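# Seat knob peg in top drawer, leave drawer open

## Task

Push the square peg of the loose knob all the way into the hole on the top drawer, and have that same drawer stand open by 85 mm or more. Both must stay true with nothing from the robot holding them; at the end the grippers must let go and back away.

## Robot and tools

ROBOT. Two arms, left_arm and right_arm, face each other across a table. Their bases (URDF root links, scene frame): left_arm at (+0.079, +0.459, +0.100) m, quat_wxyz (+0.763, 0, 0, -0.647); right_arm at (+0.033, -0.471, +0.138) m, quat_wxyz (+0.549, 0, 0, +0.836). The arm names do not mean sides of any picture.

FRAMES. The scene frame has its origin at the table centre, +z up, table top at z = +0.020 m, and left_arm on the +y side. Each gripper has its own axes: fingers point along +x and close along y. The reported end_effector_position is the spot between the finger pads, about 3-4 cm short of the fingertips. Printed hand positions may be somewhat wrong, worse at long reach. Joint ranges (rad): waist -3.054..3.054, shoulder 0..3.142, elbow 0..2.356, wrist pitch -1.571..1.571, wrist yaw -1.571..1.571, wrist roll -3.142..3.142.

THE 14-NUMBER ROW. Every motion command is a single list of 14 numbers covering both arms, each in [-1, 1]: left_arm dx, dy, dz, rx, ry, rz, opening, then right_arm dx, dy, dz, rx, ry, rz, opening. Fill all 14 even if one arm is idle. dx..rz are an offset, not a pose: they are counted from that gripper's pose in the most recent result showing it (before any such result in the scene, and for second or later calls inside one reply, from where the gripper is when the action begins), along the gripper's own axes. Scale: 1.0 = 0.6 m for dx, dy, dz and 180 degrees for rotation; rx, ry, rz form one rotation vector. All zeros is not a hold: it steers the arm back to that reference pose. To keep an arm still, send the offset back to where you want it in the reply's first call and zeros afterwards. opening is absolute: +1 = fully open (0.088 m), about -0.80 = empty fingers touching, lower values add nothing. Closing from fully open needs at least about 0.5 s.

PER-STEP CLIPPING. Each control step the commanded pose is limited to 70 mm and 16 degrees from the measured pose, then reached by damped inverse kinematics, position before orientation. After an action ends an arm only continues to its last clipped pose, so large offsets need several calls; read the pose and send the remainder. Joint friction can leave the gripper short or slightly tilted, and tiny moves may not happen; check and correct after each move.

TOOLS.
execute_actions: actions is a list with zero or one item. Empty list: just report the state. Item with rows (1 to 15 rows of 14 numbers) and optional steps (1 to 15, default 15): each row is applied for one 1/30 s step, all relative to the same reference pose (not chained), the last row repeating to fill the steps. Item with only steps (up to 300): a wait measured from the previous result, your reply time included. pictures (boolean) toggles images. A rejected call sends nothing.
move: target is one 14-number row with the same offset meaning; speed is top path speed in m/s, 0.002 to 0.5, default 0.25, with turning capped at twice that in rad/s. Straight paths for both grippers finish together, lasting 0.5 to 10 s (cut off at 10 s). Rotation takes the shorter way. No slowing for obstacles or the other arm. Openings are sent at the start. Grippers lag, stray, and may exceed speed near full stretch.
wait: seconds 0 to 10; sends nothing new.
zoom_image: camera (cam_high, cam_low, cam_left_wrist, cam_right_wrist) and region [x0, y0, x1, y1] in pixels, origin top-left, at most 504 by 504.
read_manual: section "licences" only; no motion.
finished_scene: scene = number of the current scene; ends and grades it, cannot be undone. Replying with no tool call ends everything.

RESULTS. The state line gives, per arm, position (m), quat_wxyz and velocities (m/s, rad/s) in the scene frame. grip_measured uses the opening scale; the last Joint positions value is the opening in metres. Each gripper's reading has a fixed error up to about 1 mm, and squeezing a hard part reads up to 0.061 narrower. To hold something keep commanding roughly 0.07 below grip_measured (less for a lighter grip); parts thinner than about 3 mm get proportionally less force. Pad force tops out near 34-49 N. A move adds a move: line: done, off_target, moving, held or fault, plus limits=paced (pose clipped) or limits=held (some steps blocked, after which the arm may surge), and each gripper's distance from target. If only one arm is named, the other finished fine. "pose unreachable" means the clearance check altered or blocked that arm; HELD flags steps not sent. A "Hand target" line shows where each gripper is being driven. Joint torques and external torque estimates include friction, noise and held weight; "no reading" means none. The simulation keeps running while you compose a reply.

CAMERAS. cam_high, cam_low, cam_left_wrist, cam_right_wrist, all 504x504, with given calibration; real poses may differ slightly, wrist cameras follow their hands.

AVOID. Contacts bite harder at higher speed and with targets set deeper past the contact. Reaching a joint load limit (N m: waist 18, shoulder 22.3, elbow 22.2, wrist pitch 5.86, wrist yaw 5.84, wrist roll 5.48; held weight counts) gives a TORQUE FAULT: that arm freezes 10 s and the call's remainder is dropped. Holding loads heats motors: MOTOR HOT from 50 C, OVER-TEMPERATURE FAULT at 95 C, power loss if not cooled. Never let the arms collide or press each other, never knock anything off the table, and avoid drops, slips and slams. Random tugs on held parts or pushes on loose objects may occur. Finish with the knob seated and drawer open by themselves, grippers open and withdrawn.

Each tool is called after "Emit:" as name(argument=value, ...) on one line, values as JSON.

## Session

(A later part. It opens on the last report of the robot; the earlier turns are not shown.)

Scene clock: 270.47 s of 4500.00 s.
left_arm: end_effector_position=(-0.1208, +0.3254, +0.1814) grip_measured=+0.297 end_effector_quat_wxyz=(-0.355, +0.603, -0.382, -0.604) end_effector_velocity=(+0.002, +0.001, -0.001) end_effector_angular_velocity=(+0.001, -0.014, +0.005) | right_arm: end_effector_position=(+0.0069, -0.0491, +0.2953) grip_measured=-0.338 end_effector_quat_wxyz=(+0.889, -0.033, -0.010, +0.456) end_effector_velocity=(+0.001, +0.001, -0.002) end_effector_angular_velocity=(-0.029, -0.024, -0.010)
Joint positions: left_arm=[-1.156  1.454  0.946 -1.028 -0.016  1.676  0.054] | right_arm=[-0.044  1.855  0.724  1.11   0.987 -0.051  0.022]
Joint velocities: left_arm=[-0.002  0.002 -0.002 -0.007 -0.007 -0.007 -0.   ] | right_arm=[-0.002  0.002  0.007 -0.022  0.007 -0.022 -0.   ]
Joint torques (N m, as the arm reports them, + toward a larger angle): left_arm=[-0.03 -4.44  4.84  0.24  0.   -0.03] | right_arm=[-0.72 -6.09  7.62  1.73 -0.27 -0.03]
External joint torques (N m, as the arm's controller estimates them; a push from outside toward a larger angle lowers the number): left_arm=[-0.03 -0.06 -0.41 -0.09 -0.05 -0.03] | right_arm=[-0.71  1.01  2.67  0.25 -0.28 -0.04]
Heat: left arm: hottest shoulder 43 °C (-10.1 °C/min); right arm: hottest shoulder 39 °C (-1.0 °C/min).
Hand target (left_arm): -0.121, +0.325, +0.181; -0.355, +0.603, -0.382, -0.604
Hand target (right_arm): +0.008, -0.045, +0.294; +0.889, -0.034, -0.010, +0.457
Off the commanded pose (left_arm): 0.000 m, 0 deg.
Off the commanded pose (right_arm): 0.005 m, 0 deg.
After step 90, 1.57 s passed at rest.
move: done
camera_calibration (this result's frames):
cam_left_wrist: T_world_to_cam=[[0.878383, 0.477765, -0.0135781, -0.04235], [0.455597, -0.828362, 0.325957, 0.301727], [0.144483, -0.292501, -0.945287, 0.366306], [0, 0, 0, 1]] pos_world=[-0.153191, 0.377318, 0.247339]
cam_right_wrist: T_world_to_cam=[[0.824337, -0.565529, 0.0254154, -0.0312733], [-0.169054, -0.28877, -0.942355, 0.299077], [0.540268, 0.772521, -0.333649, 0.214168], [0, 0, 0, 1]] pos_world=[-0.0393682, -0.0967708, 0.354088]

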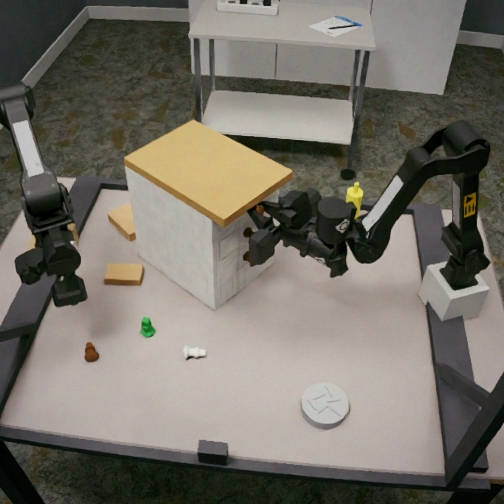

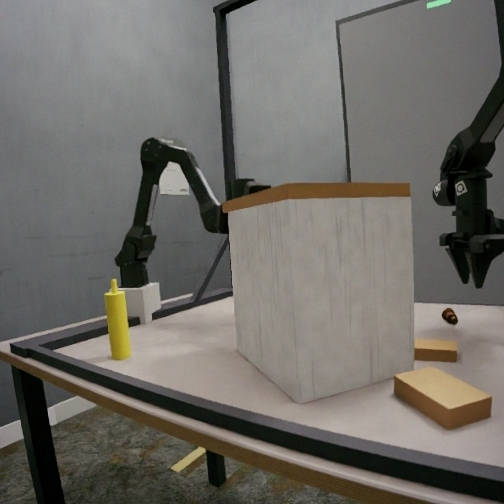

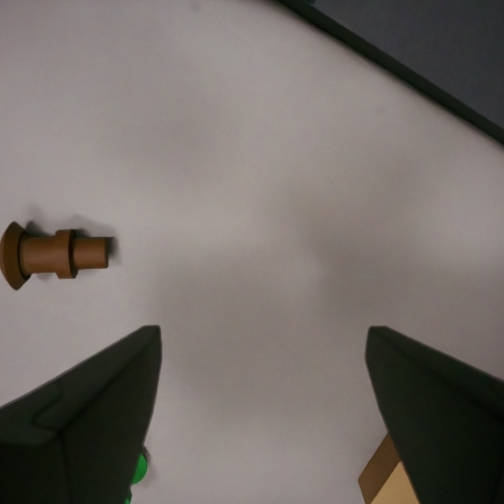

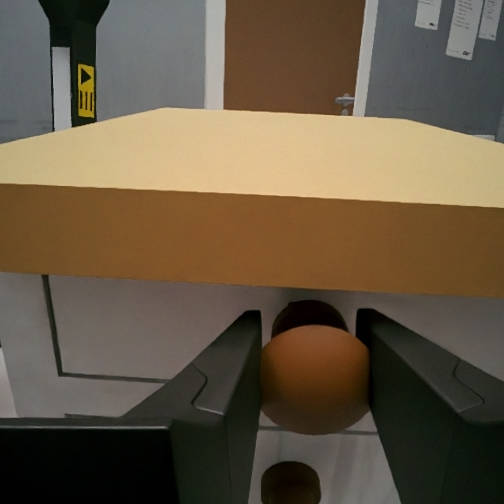

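Emit:
move(target=[0,0,0,0,0,0,0.3, 0.012,0.003,-0.007,0,0,0,-0.42], speed=0.01)

Emit:
zoom_image(camera="cam_high", region=[210, 180, 330, 280])

Scene clock: 273.43 s of 4500.00 s.
left_arm: end_effector_position=(-0.1208, +0.3254, +0.1814) grip_measured=+0.297 end_effector_quat_wxyz=(-0.355, +0.603, -0.382, -0.604) end_effector_velocity=(+0.005, +0.002, +0.001) end_effector_angular_velocity=(+0.004, -0.018, +0.020) | right_arm: end_effector_position=(+0.0080, -0.0470, +0.2937) grip_measured=-0.338 end_effector_quat_wxyz=(+0.890, -0.030, -0.011, +0.456) end_effector_velocity=(-0.000, +0.001, -0.001) end_effector_angular_velocity=(-0.011, -0.008, +0.005)
Joint positions: left_arm=[-1.156  1.454  0.946 -1.028 -0.016  1.676  0.054] | right_arm=[-0.049  1.869  0.729  1.125  0.983 -0.051  0.022]
Joint velocities: left_arm=[-0.002 -0.007 -0.002 -0.022 -0.007 -0.022 -0.   ] | right_arm=[-0.002  0.002  0.002 -0.007 -0.007 -0.007 -0.   ]
Joint torques (N m, as the arm reports them, + toward a larger angle): left_arm=[ 0.08 -4.51  4.82  0.24  0.07  0.02] | right_arm=[-0.74 -5.88  7.48  1.56 -0.35 -0.02]
External joint torques (N m, as the arm's controller estimates them; a push from outside toward a larger angle lowers the number): left_arm=[ 0.07 -0.08 -0.41 -0.07  0.03  0.02] | right_arm=[-0.74  1.27  2.57  0.08 -0.36 -0.03]
Heat: left arm: hottest shoulder 42 °C (-10.2 °C/min); right arm: hottest shoulder 38 °C (-2.0 °C/min).
Hand target (left_arm): -0.121, +0.325, +0.181; -0.355, +0.603, -0.382, -0.604
Hand target (right_arm): +0.010, -0.043, +0.291; +0.889, -0.033, -0.010, +0.456
Off the commanded pose (left_arm): 0.000 m, 0 deg.
Off the commanded pose (right_arm): 0.006 m, 0 deg.
move: done
camera_calibration (this result's frames):
cam_left_wrist: T_world_to_cam=[[0.878383, 0.477765, -0.0135781, -0.04235], [0.455597, -0.828362, 0.325957, 0.301727], [0.144483, -0.292501, -0.945287, 0.366306], [0, 0, 0, 1]] pos_world=[-0.153191, 0.377318, 0.247339]
cam_right_wrist: T_world_to_cam=[[0.823737, -0.566595, 0.0206751, -0.0296536], [-0.171356, -0.283553, -0.943522, 0.298943], [0.540458, 0.773672, -0.330663, 0.21057], [0, 0, 0, 1]] pos_world=[-0.0381515, -0.0949471, 0.3523]

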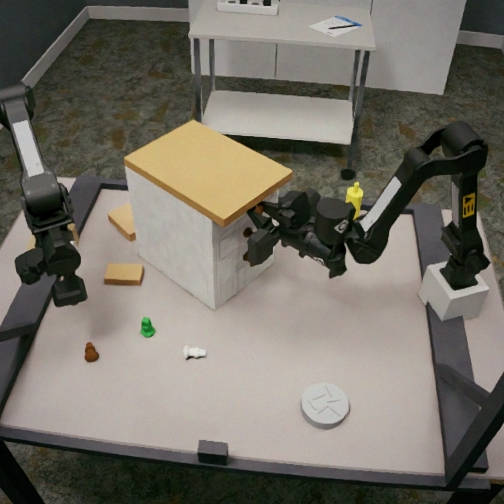

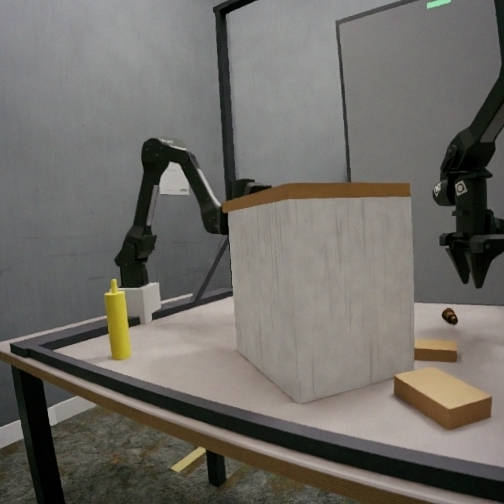

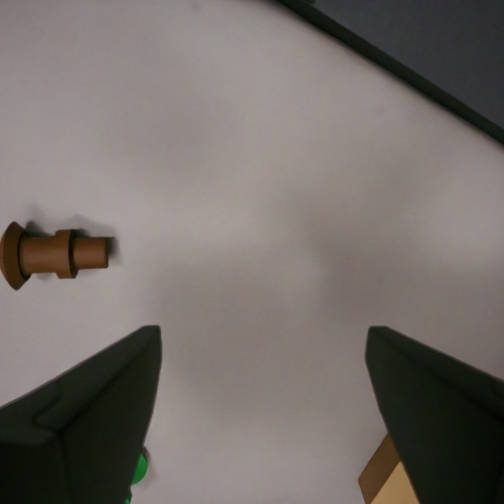

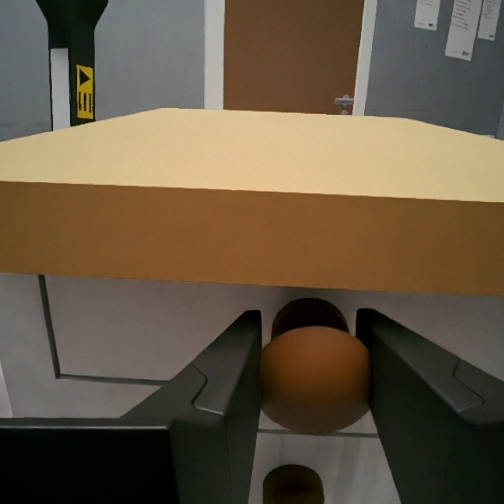

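Region (210, 180, 330, 280) of cam_high's 504x504 image, scaled by 4.200, with more detail than that image has.

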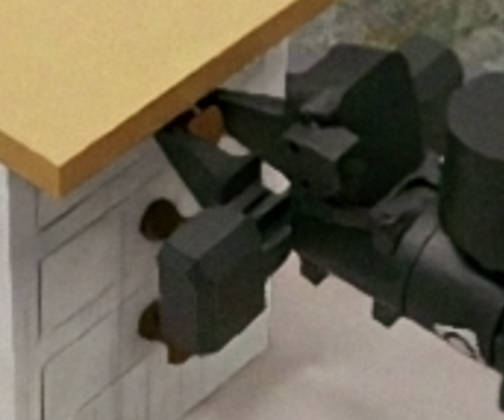

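Emit:
move(target=[0,0,0,0,0,0,0.3, 0.025,0.002,0.0,0,0,0,-0.42], speed=0.012)

Emit:
zoom_image(camera="cam_right_wrist", region=[240, 240, 400, 400])

Scene clock: 278.57 s of 4500.00 s.
left_arm: end_effector_position=(-0.1208, +0.3254, +0.1814) grip_measured=+0.297 end_effector_quat_wxyz=(-0.355, +0.603, -0.382, -0.604) end_effector_velocity=(+0.001, +0.002, -0.000) end_effector_angular_velocity=(-0.002, -0.010, +0.000) | right_arm: end_effector_position=(+0.0116, -0.0416, +0.2942) grip_measured=-0.338 end_effector_quat_wxyz=(+0.890, -0.030, -0.011, +0.455) end_effector_velocity=(+0.000, +0.000, +0.001) end_effector_angular_velocity=(+0.003, -0.003, +0.005)
Joint positions: left_arm=[-1.156  1.454  0.946 -1.028 -0.016  1.676  0.054] | right_arm=[-0.065  1.879  0.746  1.118  0.967 -0.051  0.022]
Joint velocities: left_arm=[-0.007 -0.002 -0.002 -0.007 -0.007 -0.007 -0.   ] | right_arm=[-0.002 -0.002 -0.002  0.007 -0.007 -0.007 -0.   ]
Joint torques (N m, as the arm reports them, + toward a larger angle): left_arm=[ 0.   -4.69  4.83  0.31  0.06  0.01] | right_arm=[-1.48 -5.77  8.74  1.38 -0.6  -0.03]
External joint torques (N m, as the arm's controller estimates them; a push from outside toward a larger angle lowers the number): left_arm=[ 0.03 -0.28 -0.41 -0.02  0.01  0.01] | right_arm=[-1.47  1.54  3.78 -0.13 -0.61 -0.05]
Heat: left arm: hottest shoulder 42 °C (-10.0 °C/min); right arm: hottest shoulder 38 °C (-2.0 °C/min).
Hand target (left_arm): -0.121, +0.325, +0.181; -0.355, +0.603, -0.382, -0.604
Hand target (right_arm): +0.016, -0.035, +0.293; +0.890, -0.030, -0.011, +0.456
Off the commanded pose (left_arm): 0.000 m, 0 deg.
Off the commanded pose (right_arm): 0.009 m, 0 deg.
After step 90, 0.67 s passed at rest.
move: off_target (right_arm)
camera_calibration (this result's frames):
cam_left_wrist: T_world_to_cam=[[0.878383, 0.477765, -0.0135781, -0.04235], [0.455597, -0.828362, 0.325957, 0.301727], [0.144483, -0.292501, -0.945287, 0.366306], [0, 0, 0, 1]] pos_world=[-0.153191, 0.377318, 0.247339]
cam_right_wrist: T_world_to_cam=[[0.823313, -0.567238, 0.0199216, -0.0293817], [-0.172021, -0.28282, -0.943622, 0.301586], [0.540892, 0.773469, -0.330426, 0.204496], [0, 0, 0, 1]] pos_world=[-0.0345409, -0.0895436, 0.352739]

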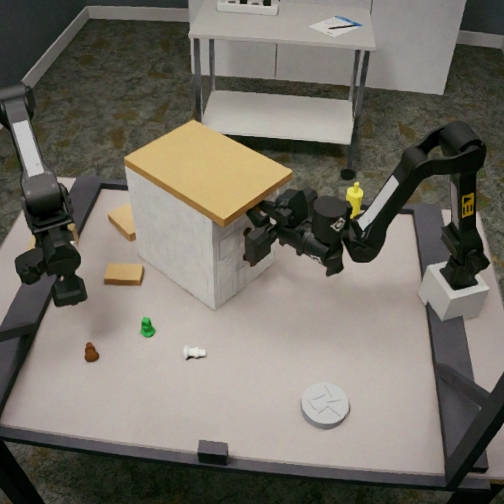

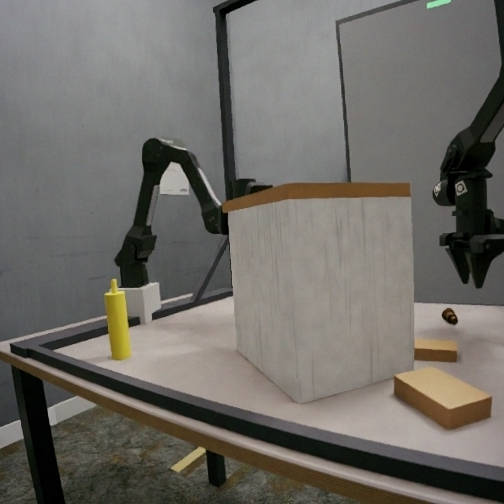

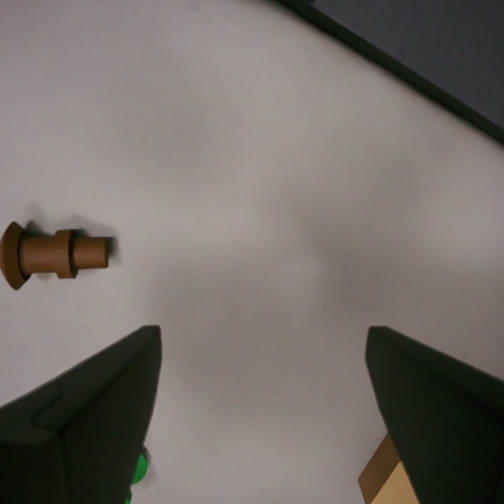

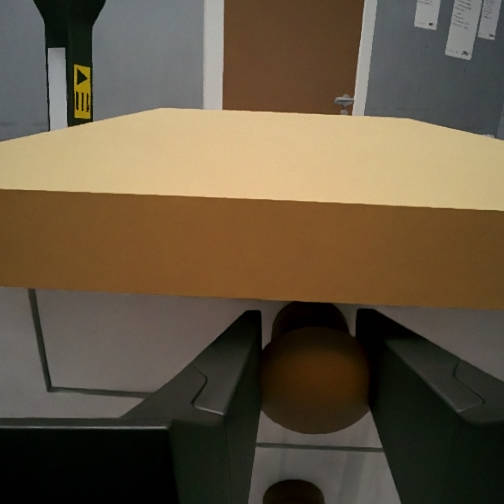

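Region (240, 240, 400, 400) of cam_right_wrist's 504x504 image, scaled by 3.150, with more detail than that image has.

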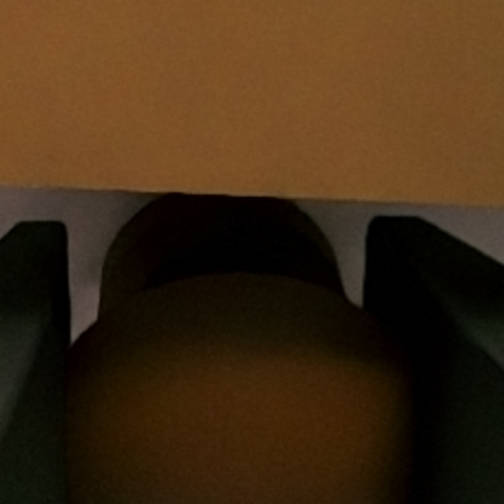

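Emit:
move(target=[0,0,0,0,0,0,0.3, 0.03,0.0,0.0,0,0,0,-0.55], speed=0.015)

Emit:
zoom_image(camera="cam_high", region=[210, 180, 330, 280])

Scene clock: 283.87 s of 4500.00 s.
left_arm: end_effector_position=(-0.1208, +0.3254, +0.1814) grip_measured=+0.297 end_effector_quat_wxyz=(-0.355, +0.603, -0.382, -0.604) end_effector_velocity=(+0.002, -0.002, +0.001) end_effector_angular_velocity=(-0.017, -0.013, +0.020) | right_arm: end_effector_position=(+0.0122, -0.0402, +0.2929) grip_measured=-0.338 end_effector_quat_wxyz=(+0.889, -0.033, -0.010, +0.457) end_effector_velocity=(+0.000, +0.000, -0.003) end_effector_angular_velocity=(-0.016, -0.010, +0.005)
Joint positions: left_arm=[-1.156  1.454  0.946 -1.028 -0.016  1.676  0.054] | right_arm=[-0.069  1.883  0.749  1.113  0.961 -0.051  0.022]
Joint velocities: left_arm=[-0.002 -0.002  0.002 -0.007 -0.022 -0.022 -0.   ] | right_arm=[-0.002  0.002 -0.002 -0.007 -0.007 -0.007 -0.   ]
Joint torques (N m, as the arm reports them, + toward a larger angle): left_arm=[ 0.02 -4.63  4.79  0.21  0.07  0.06] | right_arm=[-3.05 -4.94 10.48  1.22 -1.13 -0.05]
External joint torques (N m, as the arm's controller estimates them; a push from outside toward a larger angle lowers the number): left_arm=[ 0.   -0.19 -0.48 -0.11  0.03  0.06] | right_arm=[-3.04  2.34  5.52 -0.28 -1.14 -0.06]
Heat: left arm: hottest shoulder 41 °C (-9.3 °C/min); right arm: hottest shoulder 38 °C (-2.1 °C/min).
Hand target (left_arm): -0.121, +0.325, +0.181; -0.355, +0.603, -0.382, -0.604
Hand target (right_arm): +0.022, -0.028, +0.294; +0.890, -0.030, -0.011, +0.455
Off the commanded pose (left_arm): 0.000 m, 0 deg.
Off the commanded pose (right_arm): 0.017 m, 0 deg.
After step 90, 0.90 s passed at rest.
move: off_target (right_arm)
camera_calibration (this result's frames):
cam_left_wrist: T_world_to_cam=[[0.878383, 0.477765, -0.0135781, -0.04235], [0.455597, -0.828362, 0.325957, 0.301727], [0.144483, -0.292501, -0.945287, 0.366306], [0, 0, 0, 1]] pos_world=[-0.153191, 0.377318, 0.247339]
cam_right_wrist: T_world_to_cam=[[0.824784, -0.564917, 0.024484, -0.0302428], [-0.169556, -0.288397, -0.942379, 0.300291], [0.539427, 0.773108, -0.33365, 0.20359], [0, 0, 0, 1]] pos_world=[-0.033962, -0.0878787, 0.351656]

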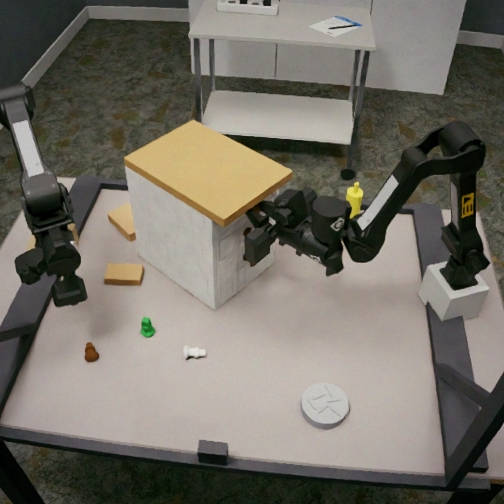

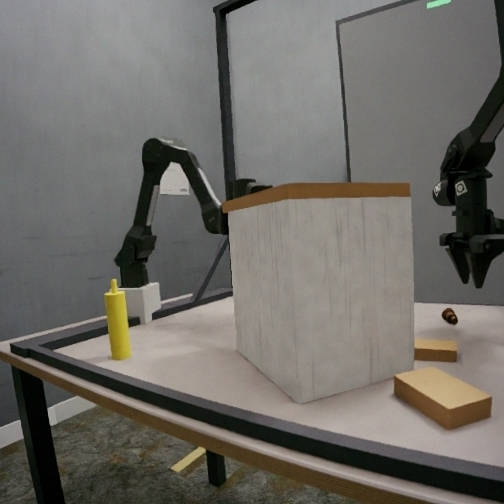

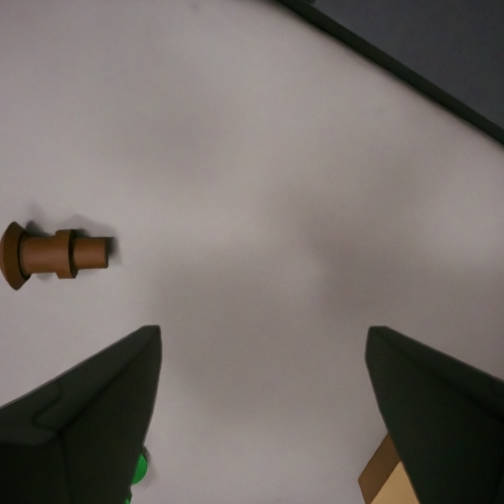

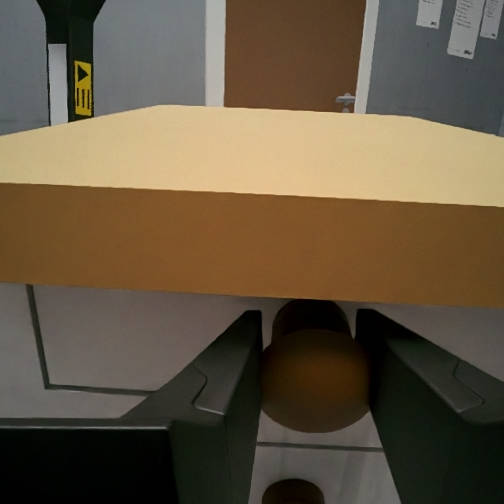

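Region (210, 180, 330, 280) of cam_high's 504x504 image, scaled by 4.200, with more detail than that image has.

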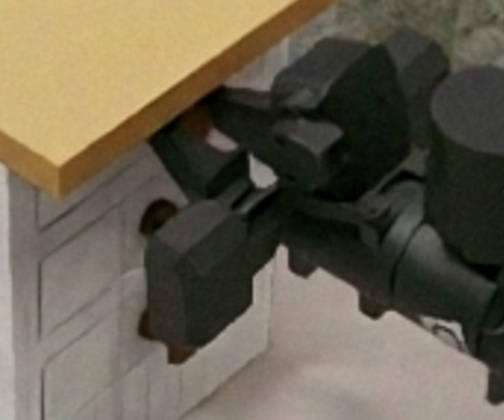

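Emit:
move(target=[0,0,0,0,0,0,0.3, -0.07,0.0,0.0,0,0,0,-0.55], speed=0.04)

Scene clock: 287.33 s of 4500.00 s.
left_arm: end_effector_position=(-0.1208, +0.3254, +0.1814) grip_measured=+0.297 end_effector_quat_wxyz=(-0.355, +0.603, -0.382, -0.604) end_effector_velocity=(+0.005, -0.000, -0.002) end_effector_angular_velocity=(-0.009, -0.027, -0.009) | right_arm: end_effector_position=(-0.0109, -0.0702, +0.2928) grip_measured=-0.338 end_effector_quat_wxyz=(+0.889, -0.035, -0.011, +0.456) end_effector_velocity=(-0.001, -0.000, -0.001) end_effector_angular_velocity=(-0.028, -0.025, +0.010)
Joint positions: left_arm=[-1.156  1.454  0.946 -1.028 -0.016  1.676  0.054] | right_arm=[ 0.035  1.828  0.67   1.134  1.066 -0.051  0.022]
Joint velocities: left_arm=[-0.002  0.002 -0.007 -0.007 -0.022  0.007 -0.   ] | right_arm=[ 0.002 -0.007 -0.002 -0.022 -0.007 -0.022  0.   ]
Joint torques (N m, as the arm reports them, + toward a larger angle): left_arm=[ 0.05 -4.62  4.77  0.28  0.01  0.03] | right_arm=[ 0.79 -9.    4.28  1.81  0.24  0.12]
External joint torques (N m, as the arm's controller estimates them; a push from outside toward a larger angle lowers the number): left_arm=[ 0.04 -0.27 -0.44 -0.05 -0.03  0.03] | right_arm=[ 0.82 -2.33 -0.48  0.39  0.22  0.11]
Heat: left arm: hottest shoulder 41 °C (-9.0 °C/min); right arm: hottest shoulder 38 °C (-1.0 °C/min).
Hand target (left_arm): -0.121, +0.325, +0.181; -0.355, +0.603, -0.382, -0.604
Hand target (right_arm): -0.012, -0.074, +0.293; +0.889, -0.033, -0.011, +0.457
Off the commanded pose (left_arm): 0.000 m, 0 deg.
Off the commanded pose (right_arm): 0.004 m, 0 deg.
move: done
camera_calibration (this result's frames):
cam_left_wrist: T_world_to_cam=[[0.878383, 0.477765, -0.0135781, -0.04235], [0.455597, -0.828362, 0.325957, 0.301727], [0.144483, -0.292501, -0.945287, 0.366306], [0, 0, 0, 1]] pos_world=[-0.153191, 0.377318, 0.247339]
cam_right_wrist: T_world_to_cam=[[0.823846, -0.566094, 0.028565, -0.0294773], [-0.166886, -0.290417, -0.942235, 0.287493], [0.541689, 0.771489, -0.333732, 0.239212], [0, 0, 0, 1]] pos_world=[-0.0573151, -0.117743, 0.351561]

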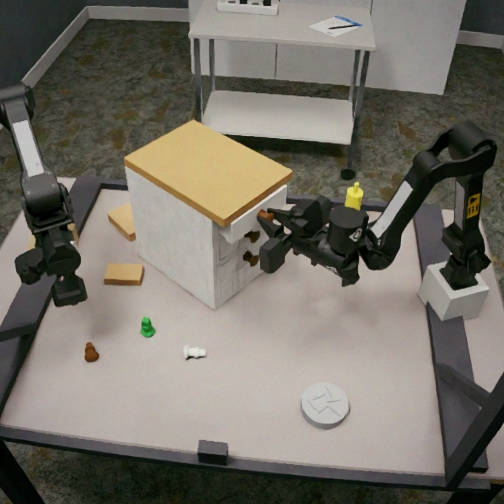

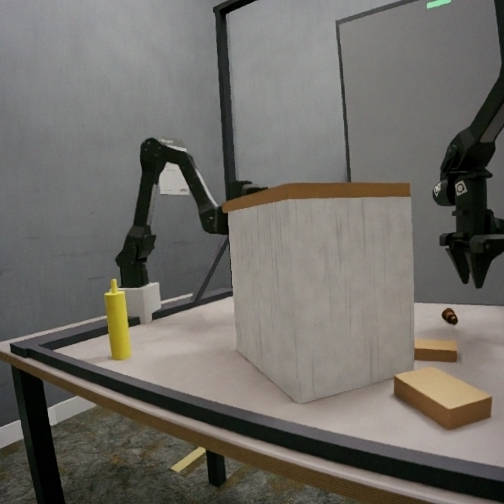

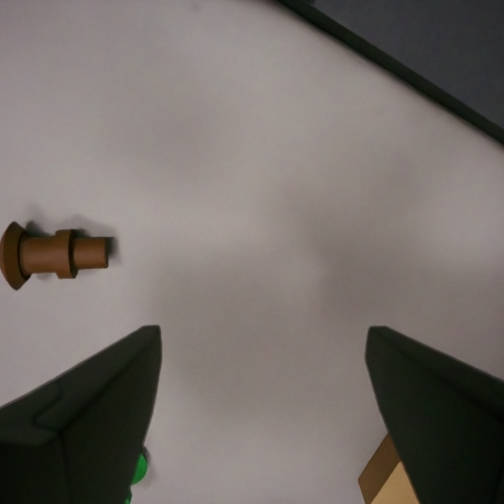

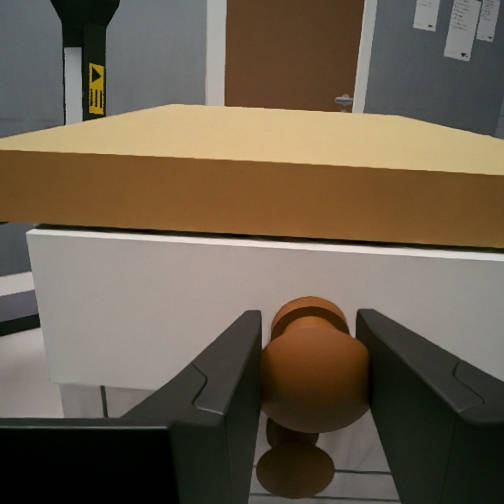

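Emit:
move(target=[0,0,0,0,0,0,0.3, -0.095,0.0,0.0,0,0,0,-0.55], speed=0.06)

Emit:
zoom_image(camera="cam_high", region=[200, 160, 360, 300])

Scene clock: 291.60 s of 4500.00 s.
left_arm: end_effector_position=(-0.1208, +0.3254, +0.1814) grip_measured=+0.297 end_effector_quat_wxyz=(-0.355, +0.603, -0.382, -0.604) end_effector_velocity=(+0.000, -0.002, -0.001) end_effector_angular_velocity=(-0.007, -0.002, +0.010) | right_arm: end_effector_position=(-0.0435, -0.1127, +0.2924) grip_measured=-0.338 end_effector_quat_wxyz=(+0.889, -0.037, -0.012, +0.455) end_effector_velocity=(+0.001, -0.002, -0.002) end_effector_angular_velocity=(-0.022, -0.019, -0.005)
Joint positions: left_arm=[-1.156  1.454  0.946 -1.028 -0.016  1.676  0.054] | right_arm=[ 0.201  1.766  0.586  1.143  1.234 -0.043  0.022]
Joint velocities: left_arm=[ 0.002  0.002 -0.002  0.007 -0.007 -0.007 -0.   ] | right_arm=[ 0.002 -0.007 -0.007 -0.022  0.007 -0.007 -0.   ]
Joint torques (N m, as the arm reports them, + toward a larger angle): left_arm=[ 0.04 -4.6   4.78  0.25  0.07  0.04] | right_arm=[ 0.67 -8.44  4.27  1.67  0.25  0.14]
External joint torques (N m, as the arm's controller estimates them; a push from outside toward a larger angle lowers the number): left_arm=[ 0.02 -0.2  -0.49 -0.09  0.02  0.04] | right_arm=[ 0.7  -2.34 -0.34  0.33  0.23  0.12]
Heat: left arm: hottest shoulder 41 °C (-8.1 °C/min); right arm: hottest shoulder 38 °C (-1.0 °C/min).
Hand target (left_arm): -0.121, +0.325, +0.181; -0.355, +0.603, -0.382, -0.604
Hand target (right_arm): -0.044, -0.116, +0.294; +0.889, -0.034, -0.012, +0.456
Off the commanded pose (left_arm): 0.000 m, 0 deg.
Off the commanded pose (right_arm): 0.004 m, 0 deg.
move: done
camera_calibration (this result's frames):
cam_left_wrist: T_world_to_cam=[[0.878383, 0.477765, -0.0135781, -0.04235], [0.455597, -0.828362, 0.325957, 0.301727], [0.144483, -0.292501, -0.945287, 0.366306], [0, 0, 0, 1]] pos_world=[-0.153191, 0.377318, 0.247339]
cam_right_wrist: T_world_to_cam=[[0.823045, -0.566929, 0.0344737, -0.0284717], [-0.162892, -0.293755, -0.941899, 0.268991], [0.544116, 0.76961, -0.334122, 0.289496], [0, 0, 0, 1]] pos_world=[-0.0902694, -0.159923, 0.351071]

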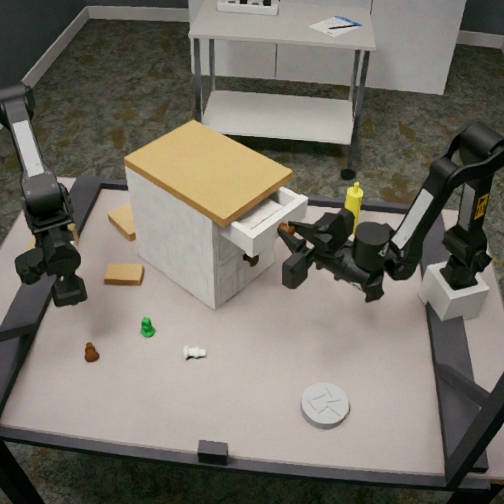

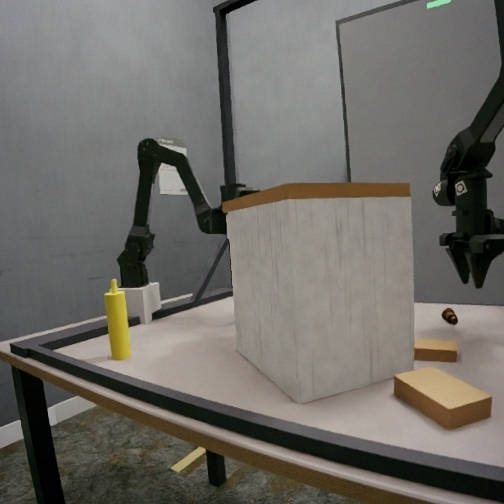

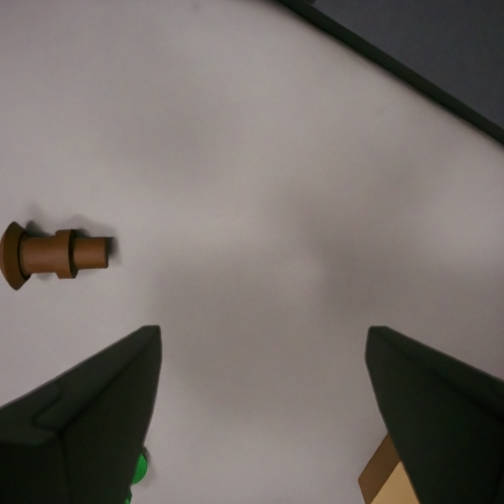

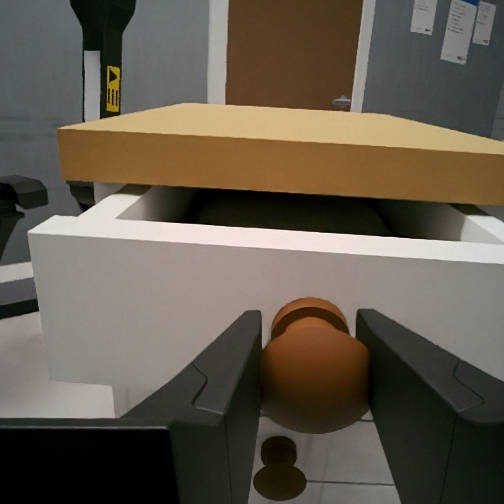

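Region (200, 160, 360, 300) of cam_high's 504x504 image, scaled by 3.150, with more detail than that image has; it fills the top 441 rows of this view, and the rest is white.

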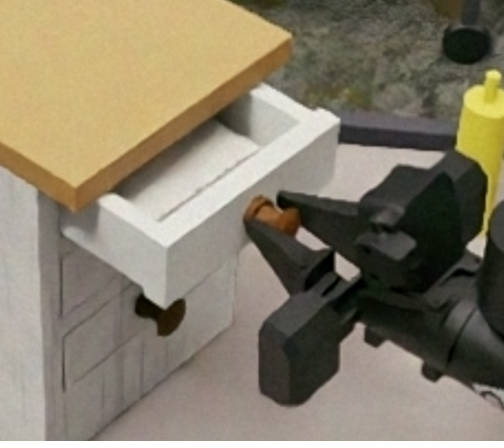

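Emit:
execute_actions(actions=[{"rows":[[0,0,0,0,0,0,0.3, 0,0,0,0,0,0,0.62]],"steps":12}], pictures=false)

Emit:
move(target=[0,0,0,0,0,0,0.3, -0.04,0,0.11,0,0,0,0.62], speed=0.2)

Scene clock: 310.60 s of 4500.00 s.
left_arm: end_effector_position=(-0.1208, +0.3254, +0.1814) grip_measured=+0.297 end_effector_quat_wxyz=(-0.355, +0.603, -0.382, -0.604) end_effector_velocity=(+0.003, +0.005, -0.000) end_effector_angular_velocity=(+0.018, -0.014, -0.000) | right_arm: end_effector_position=(-0.0437, -0.1130, +0.2924) grip_measured=+0.578 end_effector_quat_wxyz=(+0.889, -0.037, -0.012, +0.455) end_effector_velocity=(+0.001, -0.000, -0.002) end_effector_angular_velocity=(-0.015, -0.019, +0.005)
Joint positions: left_arm=[-1.156  1.454  0.946 -1.028 -0.016  1.676  0.054] | right_arm=[ 0.203  1.765  0.586  1.143  1.235 -0.043  0.067]
Joint velocities: left_arm=[-0.007 -0.002 -0.002 -0.022  0.007 -0.007 -0.   ] | right_arm=[-0.002  0.002 -0.007  0.007 -0.007 -0.022  0.018]
Joint torques (N m, as the arm reports them, + toward a larger angle): left_arm=[-0.03 -4.6   4.82  0.25  0.06  0.04] | right_arm=[ 0.02 -6.83  5.78  1.55 -0.01 -0.01]
External joint torques (N m, as the arm's controller estimates them; a push from outside toward a larger angle lowers the number): left_arm=[-0.01 -0.19 -0.4  -0.07  0.    0.04] | right_arm=[ 0.04 -0.81  1.25  0.23 -0.04 -0.02]
Heat: left arm: hottest shoulder 40 °C (-5.1 °C/min); right arm: hottest shoulder 39 °C (+0.0 °C/min).
Hand target (left_arm): -0.121, +0.325, +0.181; -0.355, +0.603, -0.382, -0.604
Hand target (right_arm): -0.044, -0.113, +0.292; +0.889, -0.037, -0.012, +0.456
Off the commanded pose (left_arm): 0.000 m, 0 deg.
Off the commanded pose (right_arm): 0.000 m, 0 deg.
Steps of this call (steps 1 to 90: nothing new was sent; then 15.60 s passed at rest; steps 91 to 102: all 12 steps of this action). Readings (end_effector_position):
91: left_arm (-0.1208, +0.3254, +0.1814) | right_arm (-0.0437, -0.1130, +0.2924)
92: left_arm (-0.1208, +0.3254, +0.1814) | right_arm (-0.0437, -0.1130, +0.2924)
94: left_arm (-0.1208, +0.3254, +0.1814) | right_arm (-0.0437, -0.1130, +0.2924)
98: left_arm (-0.1208, +0.3254, +0.1814) | right_arm (-0.0437, -0.1130, +0.2924)
102: the state above

Scene clock: 311.87 s of 4500.00 s.
left_arm: end_effector_position=(-0.1208, +0.3254, +0.1814) grip_measured=+0.297 end_effector_quat_wxyz=(-0.355, +0.603, -0.382, -0.604) end_effector_velocity=(-0.001, -0.001, -0.000) end_effector_angular_velocity=(-0.010, +0.002, +0.005) | right_arm: end_effector_position=(-0.0602, -0.1284, +0.3520) grip_measured=+0.618 end_effector_quat_wxyz=(+0.889, -0.047, -0.016, +0.456) end_effector_velocity=(-0.002, +0.000, +0.005) end_effector_angular_velocity=(-0.006, +0.012, +0.009)
Joint positions: left_arm=[-1.156  1.454  0.946 -1.028 -0.016  1.676  0.054] | right_arm=[ 0.281  1.543  0.679  0.809  1.311 -0.046  0.069]
Joint velocities: left_arm=[-0.002 -0.002 -0.002  0.007 -0.007 -0.007 -0.   ] | right_arm=[ 0.002 -0.027  0.022 -0.095 -0.007  0.051  0.   ]
Joint torques (N m, as the arm reports them, + toward a larger angle): left_arm=[ 0.   -4.64  4.74  0.25  0.02  0.  ] | right_arm=[ 0.18 -7.24  8.28  1.28  0.25  0.16]
External joint torques (N m, as the arm's controller estimates them; a push from outside toward a larger angle lowers the number): left_arm=[-0.01 -0.23 -0.54 -0.1  -0.02  0.  ] | right_arm=[ 0.15 -1.71  2.53  0.    0.22  0.15]
Heat: left arm: hottest shoulder 40 °C (-5.1 °C/min); right arm: hottest shoulder 39 °C (+0.0 °C/min).
Hand target (left_arm): -0.121, +0.325, +0.181; -0.355, +0.603, -0.382, -0.604
Hand target (right_arm): -0.061, -0.129, +0.358; +0.890, -0.037, -0.013, +0.455
Off the commanded pose (left_arm): 0.000 m, 0 deg.
Off the commanded pose (right_arm): 0.007 m, 1 deg.
move: done
camera_calibration (this result's frames):
cam_left_wrist: T_world_to_cam=[[0.878383, 0.477765, -0.0135781, -0.04235], [0.455597, -0.828362, 0.325957, 0.301727], [0.144483, -0.292501, -0.945287, 0.366306], [0, 0, 0, 1]] pos_world=[-0.153191, 0.377318, 0.247339]
cam_right_wrist: T_world_to_cam=[[0.823452, -0.564619, 0.0559618, -0.0329792], [-0.146977, -0.307533, -0.940118, 0.316326], [0.548019, 0.765917, -0.336225, 0.331098], [0, 0, 0, 1]] pos_world=[-0.107799, -0.174934, 0.410552]

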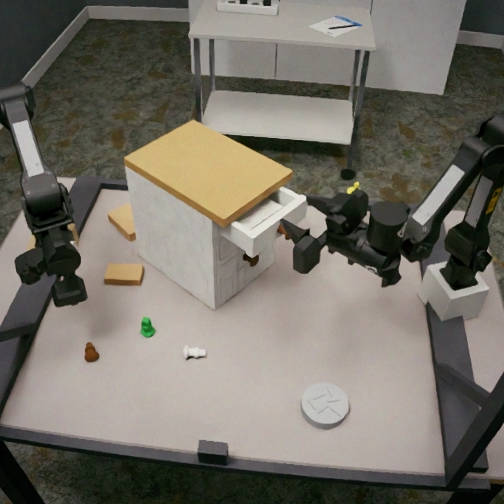

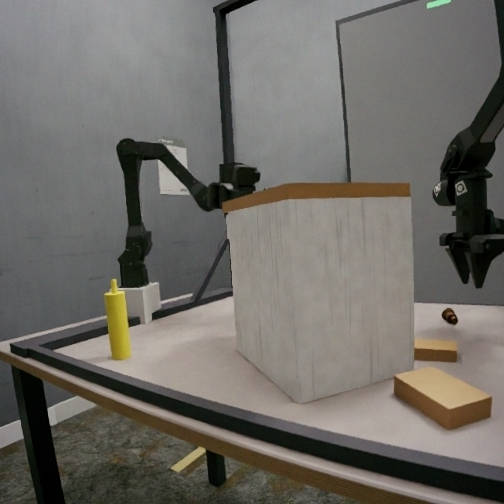

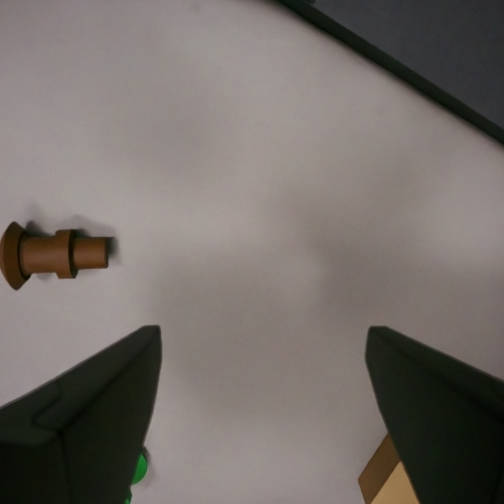

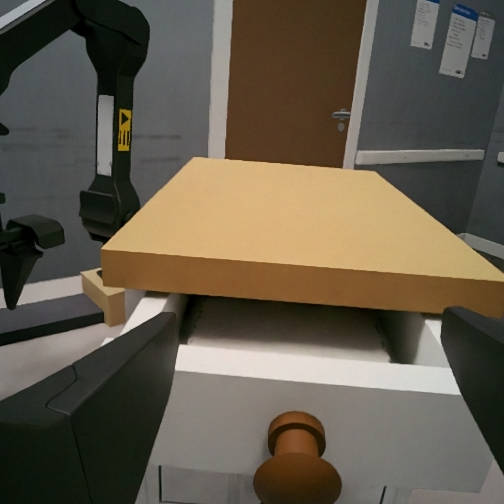

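Emit:
move(target=[0,0,0,0,0,0,0.3, 0.093,-0.017,0.06,-0.331,0.331,0.416,0.62], speed=0.3)

Scene clock: 322.70 s of 4500.00 s.
left_arm: end_effector_position=(-0.1208, +0.3254, +0.1814) grip_measured=+0.297 end_effector_quat_wxyz=(-0.355, +0.603, -0.382, -0.604) end_effector_velocity=(+0.002, -0.002, +0.001) end_effector_angular_velocity=(-0.017, -0.014, +0.006) | right_arm: end_effector_position=(-0.0221, -0.0872, +0.3877) grip_measured=+0.618 end_effector_quat_wxyz=(+0.275, -0.600, +0.161, +0.734) end_effector_velocity=(-0.002, -0.004, -0.004) end_effector_angular_velocity=(-0.033, +0.017, +0.010)
Joint positions: left_arm=[-1.156  1.454  0.946 -1.028 -0.016  1.676  0.054] | right_arm=[-0.307  1.926  2.141 -1.56  -0.108 -0.825  0.069]
Joint velocities: left_arm=[-0.002 -0.002  0.002 -0.007 -0.022 -0.007 -0.   ] | right_arm=[-0.002  0.007 -0.002 -0.022 -0.022 -0.007 -0.   ]
Joint torques (N m, as the arm reports them, + toward a larger angle): left_arm=[ 0.02 -4.54  4.77  0.25  0.03  0.01] | right_arm=[-0.23 -7.55  8.2   0.61 -0.3  -0.19]
External joint torques (N m, as the arm's controller estimates them; a push from outside toward a larger angle lowers the number): left_arm=[ 0.01 -0.12 -0.5  -0.08 -0.01  0.01] | right_arm=[-0.27  0.67  2.65 -0.08 -0.17 -0.2 ]
Heat: left arm: hottest shoulder 40 °C (-3.0 °C/min); right arm: hottest shoulder 39 °C (+0.0 °C/min).
Hand target (left_arm): -0.121, +0.325, +0.181; -0.355, +0.603, -0.382, -0.604
Hand target (right_arm): -0.022, -0.085, +0.387; +0.273, -0.599, +0.161, +0.736
Off the commanded pose (left_arm): 0.000 m, 0 deg.
Off the commanded pose (right_arm): 0.001 m, 9 deg.
joint sent to its limit (right arm) — the command would take joint 4 (wrist pitch) past its lower limit, so that joint was sent only as far as its limit.
After step 90, 4.10 s passed at rest.
move: off_target (right_arm)
camera_calibration (this result's frames):
cam_left_wrist: T_world_to_cam=[[0.878383, 0.477765, -0.0135781, -0.04235], [0.455597, -0.828362, 0.325957, 0.301727], [0.144483, -0.292501, -0.945287, 0.366306], [0, 0, 0, 1]] pos_world=[-0.153191, 0.377318, 0.247339]
cam_right_wrist: T_world_to_cam=[[0.62731, 0.776293, 0.0620601, 0.0672178], [0.770837, -0.63029, 0.0924372, -0.0399806], [0.110874, -0.0101485, -0.993783, 0.468214], [0, 0, 0, 1]] pos_world=[-0.0632607, -0.0726284, 0.464827]

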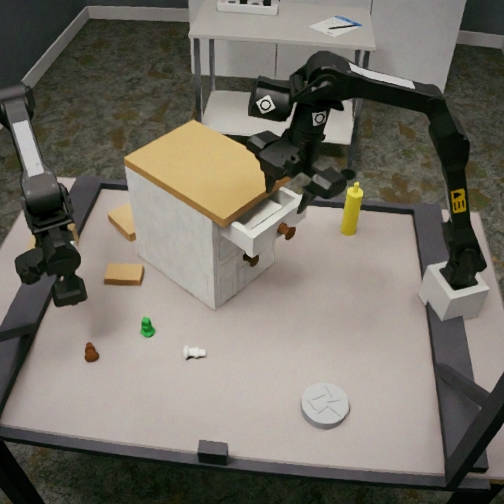

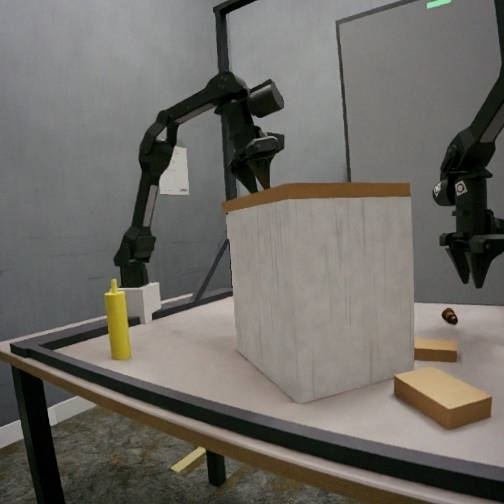

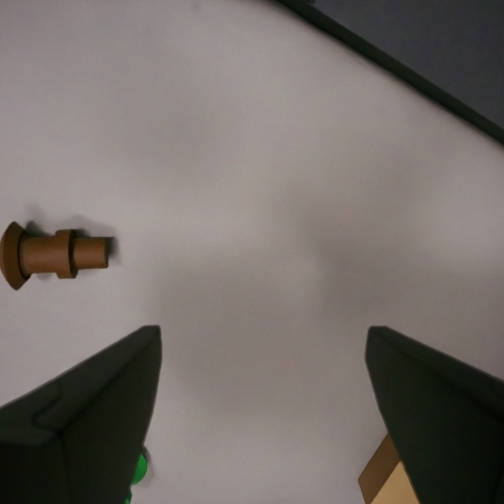

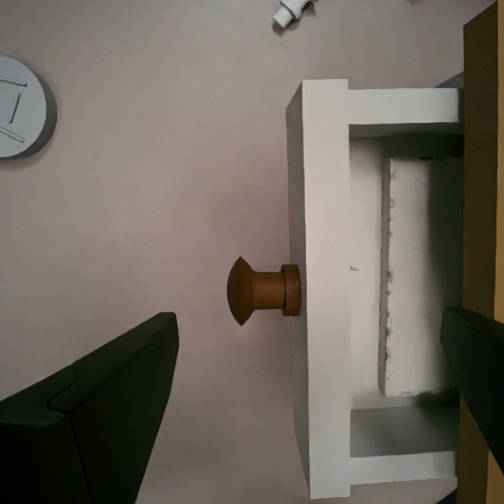

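Emit:
zoom_image(camera="cam_right_wrist", region=[210, 220, 410, 360])

Region (210, 220, 410, 360) of cam_right_wrist's 504x504 image, scaled by 2.520, with more detail than that image has; it fills the top 353 rows of this view, and the rest is white.

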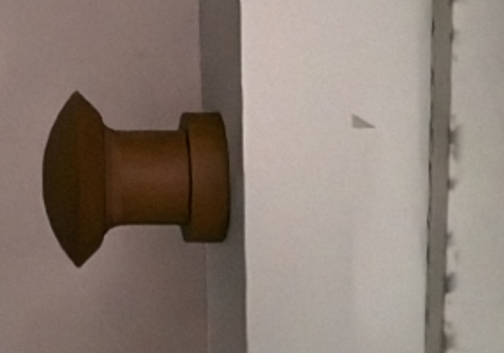

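Emit:
move(target=[0,0,0,0,0,0,0.3, 0.073,0,-0.010,0,0.05,0,0.62], speed=0.1)

Scene clock: 343.17 s of 4500.00 s.
left_arm: end_effector_position=(-0.1208, +0.3254, +0.1814) grip_measured=+0.297 end_effector_quat_wxyz=(-0.355, +0.603, -0.382, -0.604) end_effector_velocity=(+0.002, +0.001, -0.000) end_effector_angular_velocity=(-0.002, -0.009, +0.020) | right_arm: end_effector_position=(-0.0228, -0.0817, +0.3516) grip_measured=+0.618 end_effector_quat_wxyz=(+0.267, -0.650, +0.176, +0.690) end_effector_velocity=(-0.000, +0.001, +0.000) end_effector_angular_velocity=(+0.009, -0.009, +0.023)
Joint positions: left_arm=[-1.156  1.454  0.946 -1.028 -0.016  1.676  0.054] | right_arm=[-0.262  1.978  2.076 -1.529  0.007 -0.788  0.069]
Joint velocities: left_arm=[-0.002 -0.002 -0.002 -0.007 -0.007 -0.022 -0.   ] | right_arm=[ 0.002 -0.002 -0.002  0.007  0.007 -0.022 -0.   ]
Joint torques (N m, as the arm reports them, + toward a larger angle): left_arm=[ 0.02 -4.45  4.82  0.25  0.06  0.04] | right_arm=[ 0.24 -8.25  5.16  0.75  0.15  0.18]
External joint torques (N m, as the arm's controller estimates them; a push from outside toward a larger angle lowers the number): left_arm=[ 0.02 -0.04 -0.41 -0.08  0.01  0.05] | right_arm=[ 0.25  0.5  -0.53  0.18  0.2   0.17]
Heat: left arm: hottest shoulder 39 °C (-3.0 °C/min); right arm: hottest shoulder 39 °C (+1.0 °C/min).
Hand target (left_arm): -0.121, +0.325, +0.181; -0.355, +0.603, -0.382, -0.604
Hand target (right_arm): -0.023, -0.082, +0.344; -0.261, +0.655, -0.182, -0.685
Off the commanded pose (left_arm): 0.000 m, 0 deg.
Off the commanded pose (right_arm): 0.008 m, 1 deg.
After step 90, 16.30 s passed at rest.
move: done
camera_calibration (this result's frames):
cam_left_wrist: T_world_to_cam=[[0.878383, 0.477765, -0.0135781, -0.04235], [0.455597, -0.828362, 0.325957, 0.301727], [0.144483, -0.292501, -0.945287, 0.366306], [0, 0, 0, 1]] pos_world=[-0.153191, 0.377318, 0.247339]
cam_right_wrist: T_world_to_cam=[[0.629602, 0.77288, 0.0791125, 0.0593517], [0.743739, -0.629021, 0.226242, -0.0802162], [0.224621, -0.0836033, -0.970853, 0.420991], [0, 0, 0, 1]] pos_world=[-0.0722715, -0.0611332, 0.422173]

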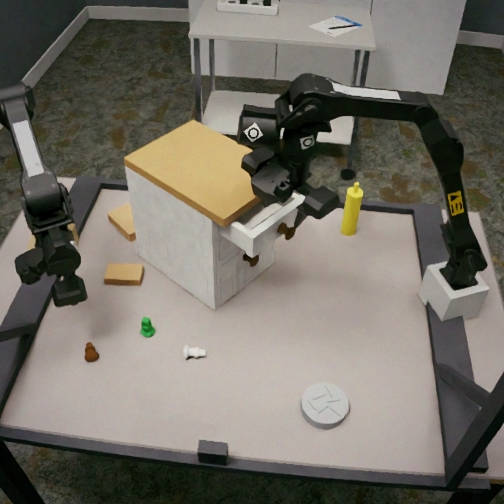

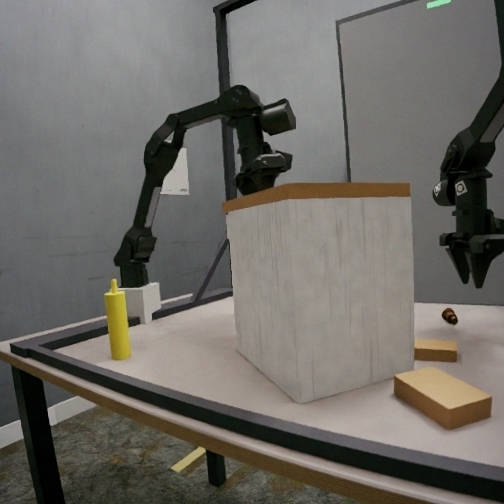

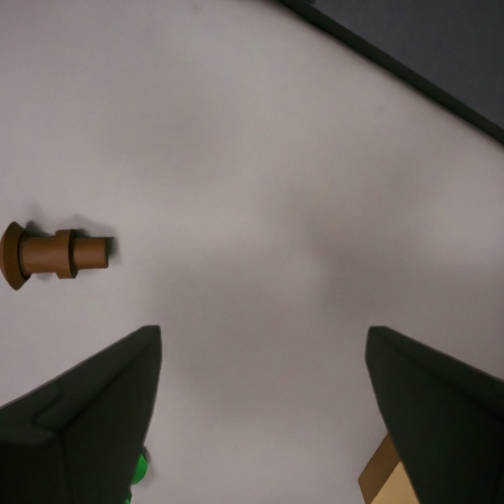

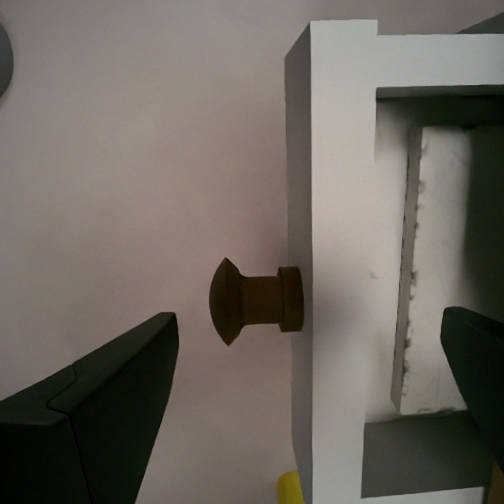

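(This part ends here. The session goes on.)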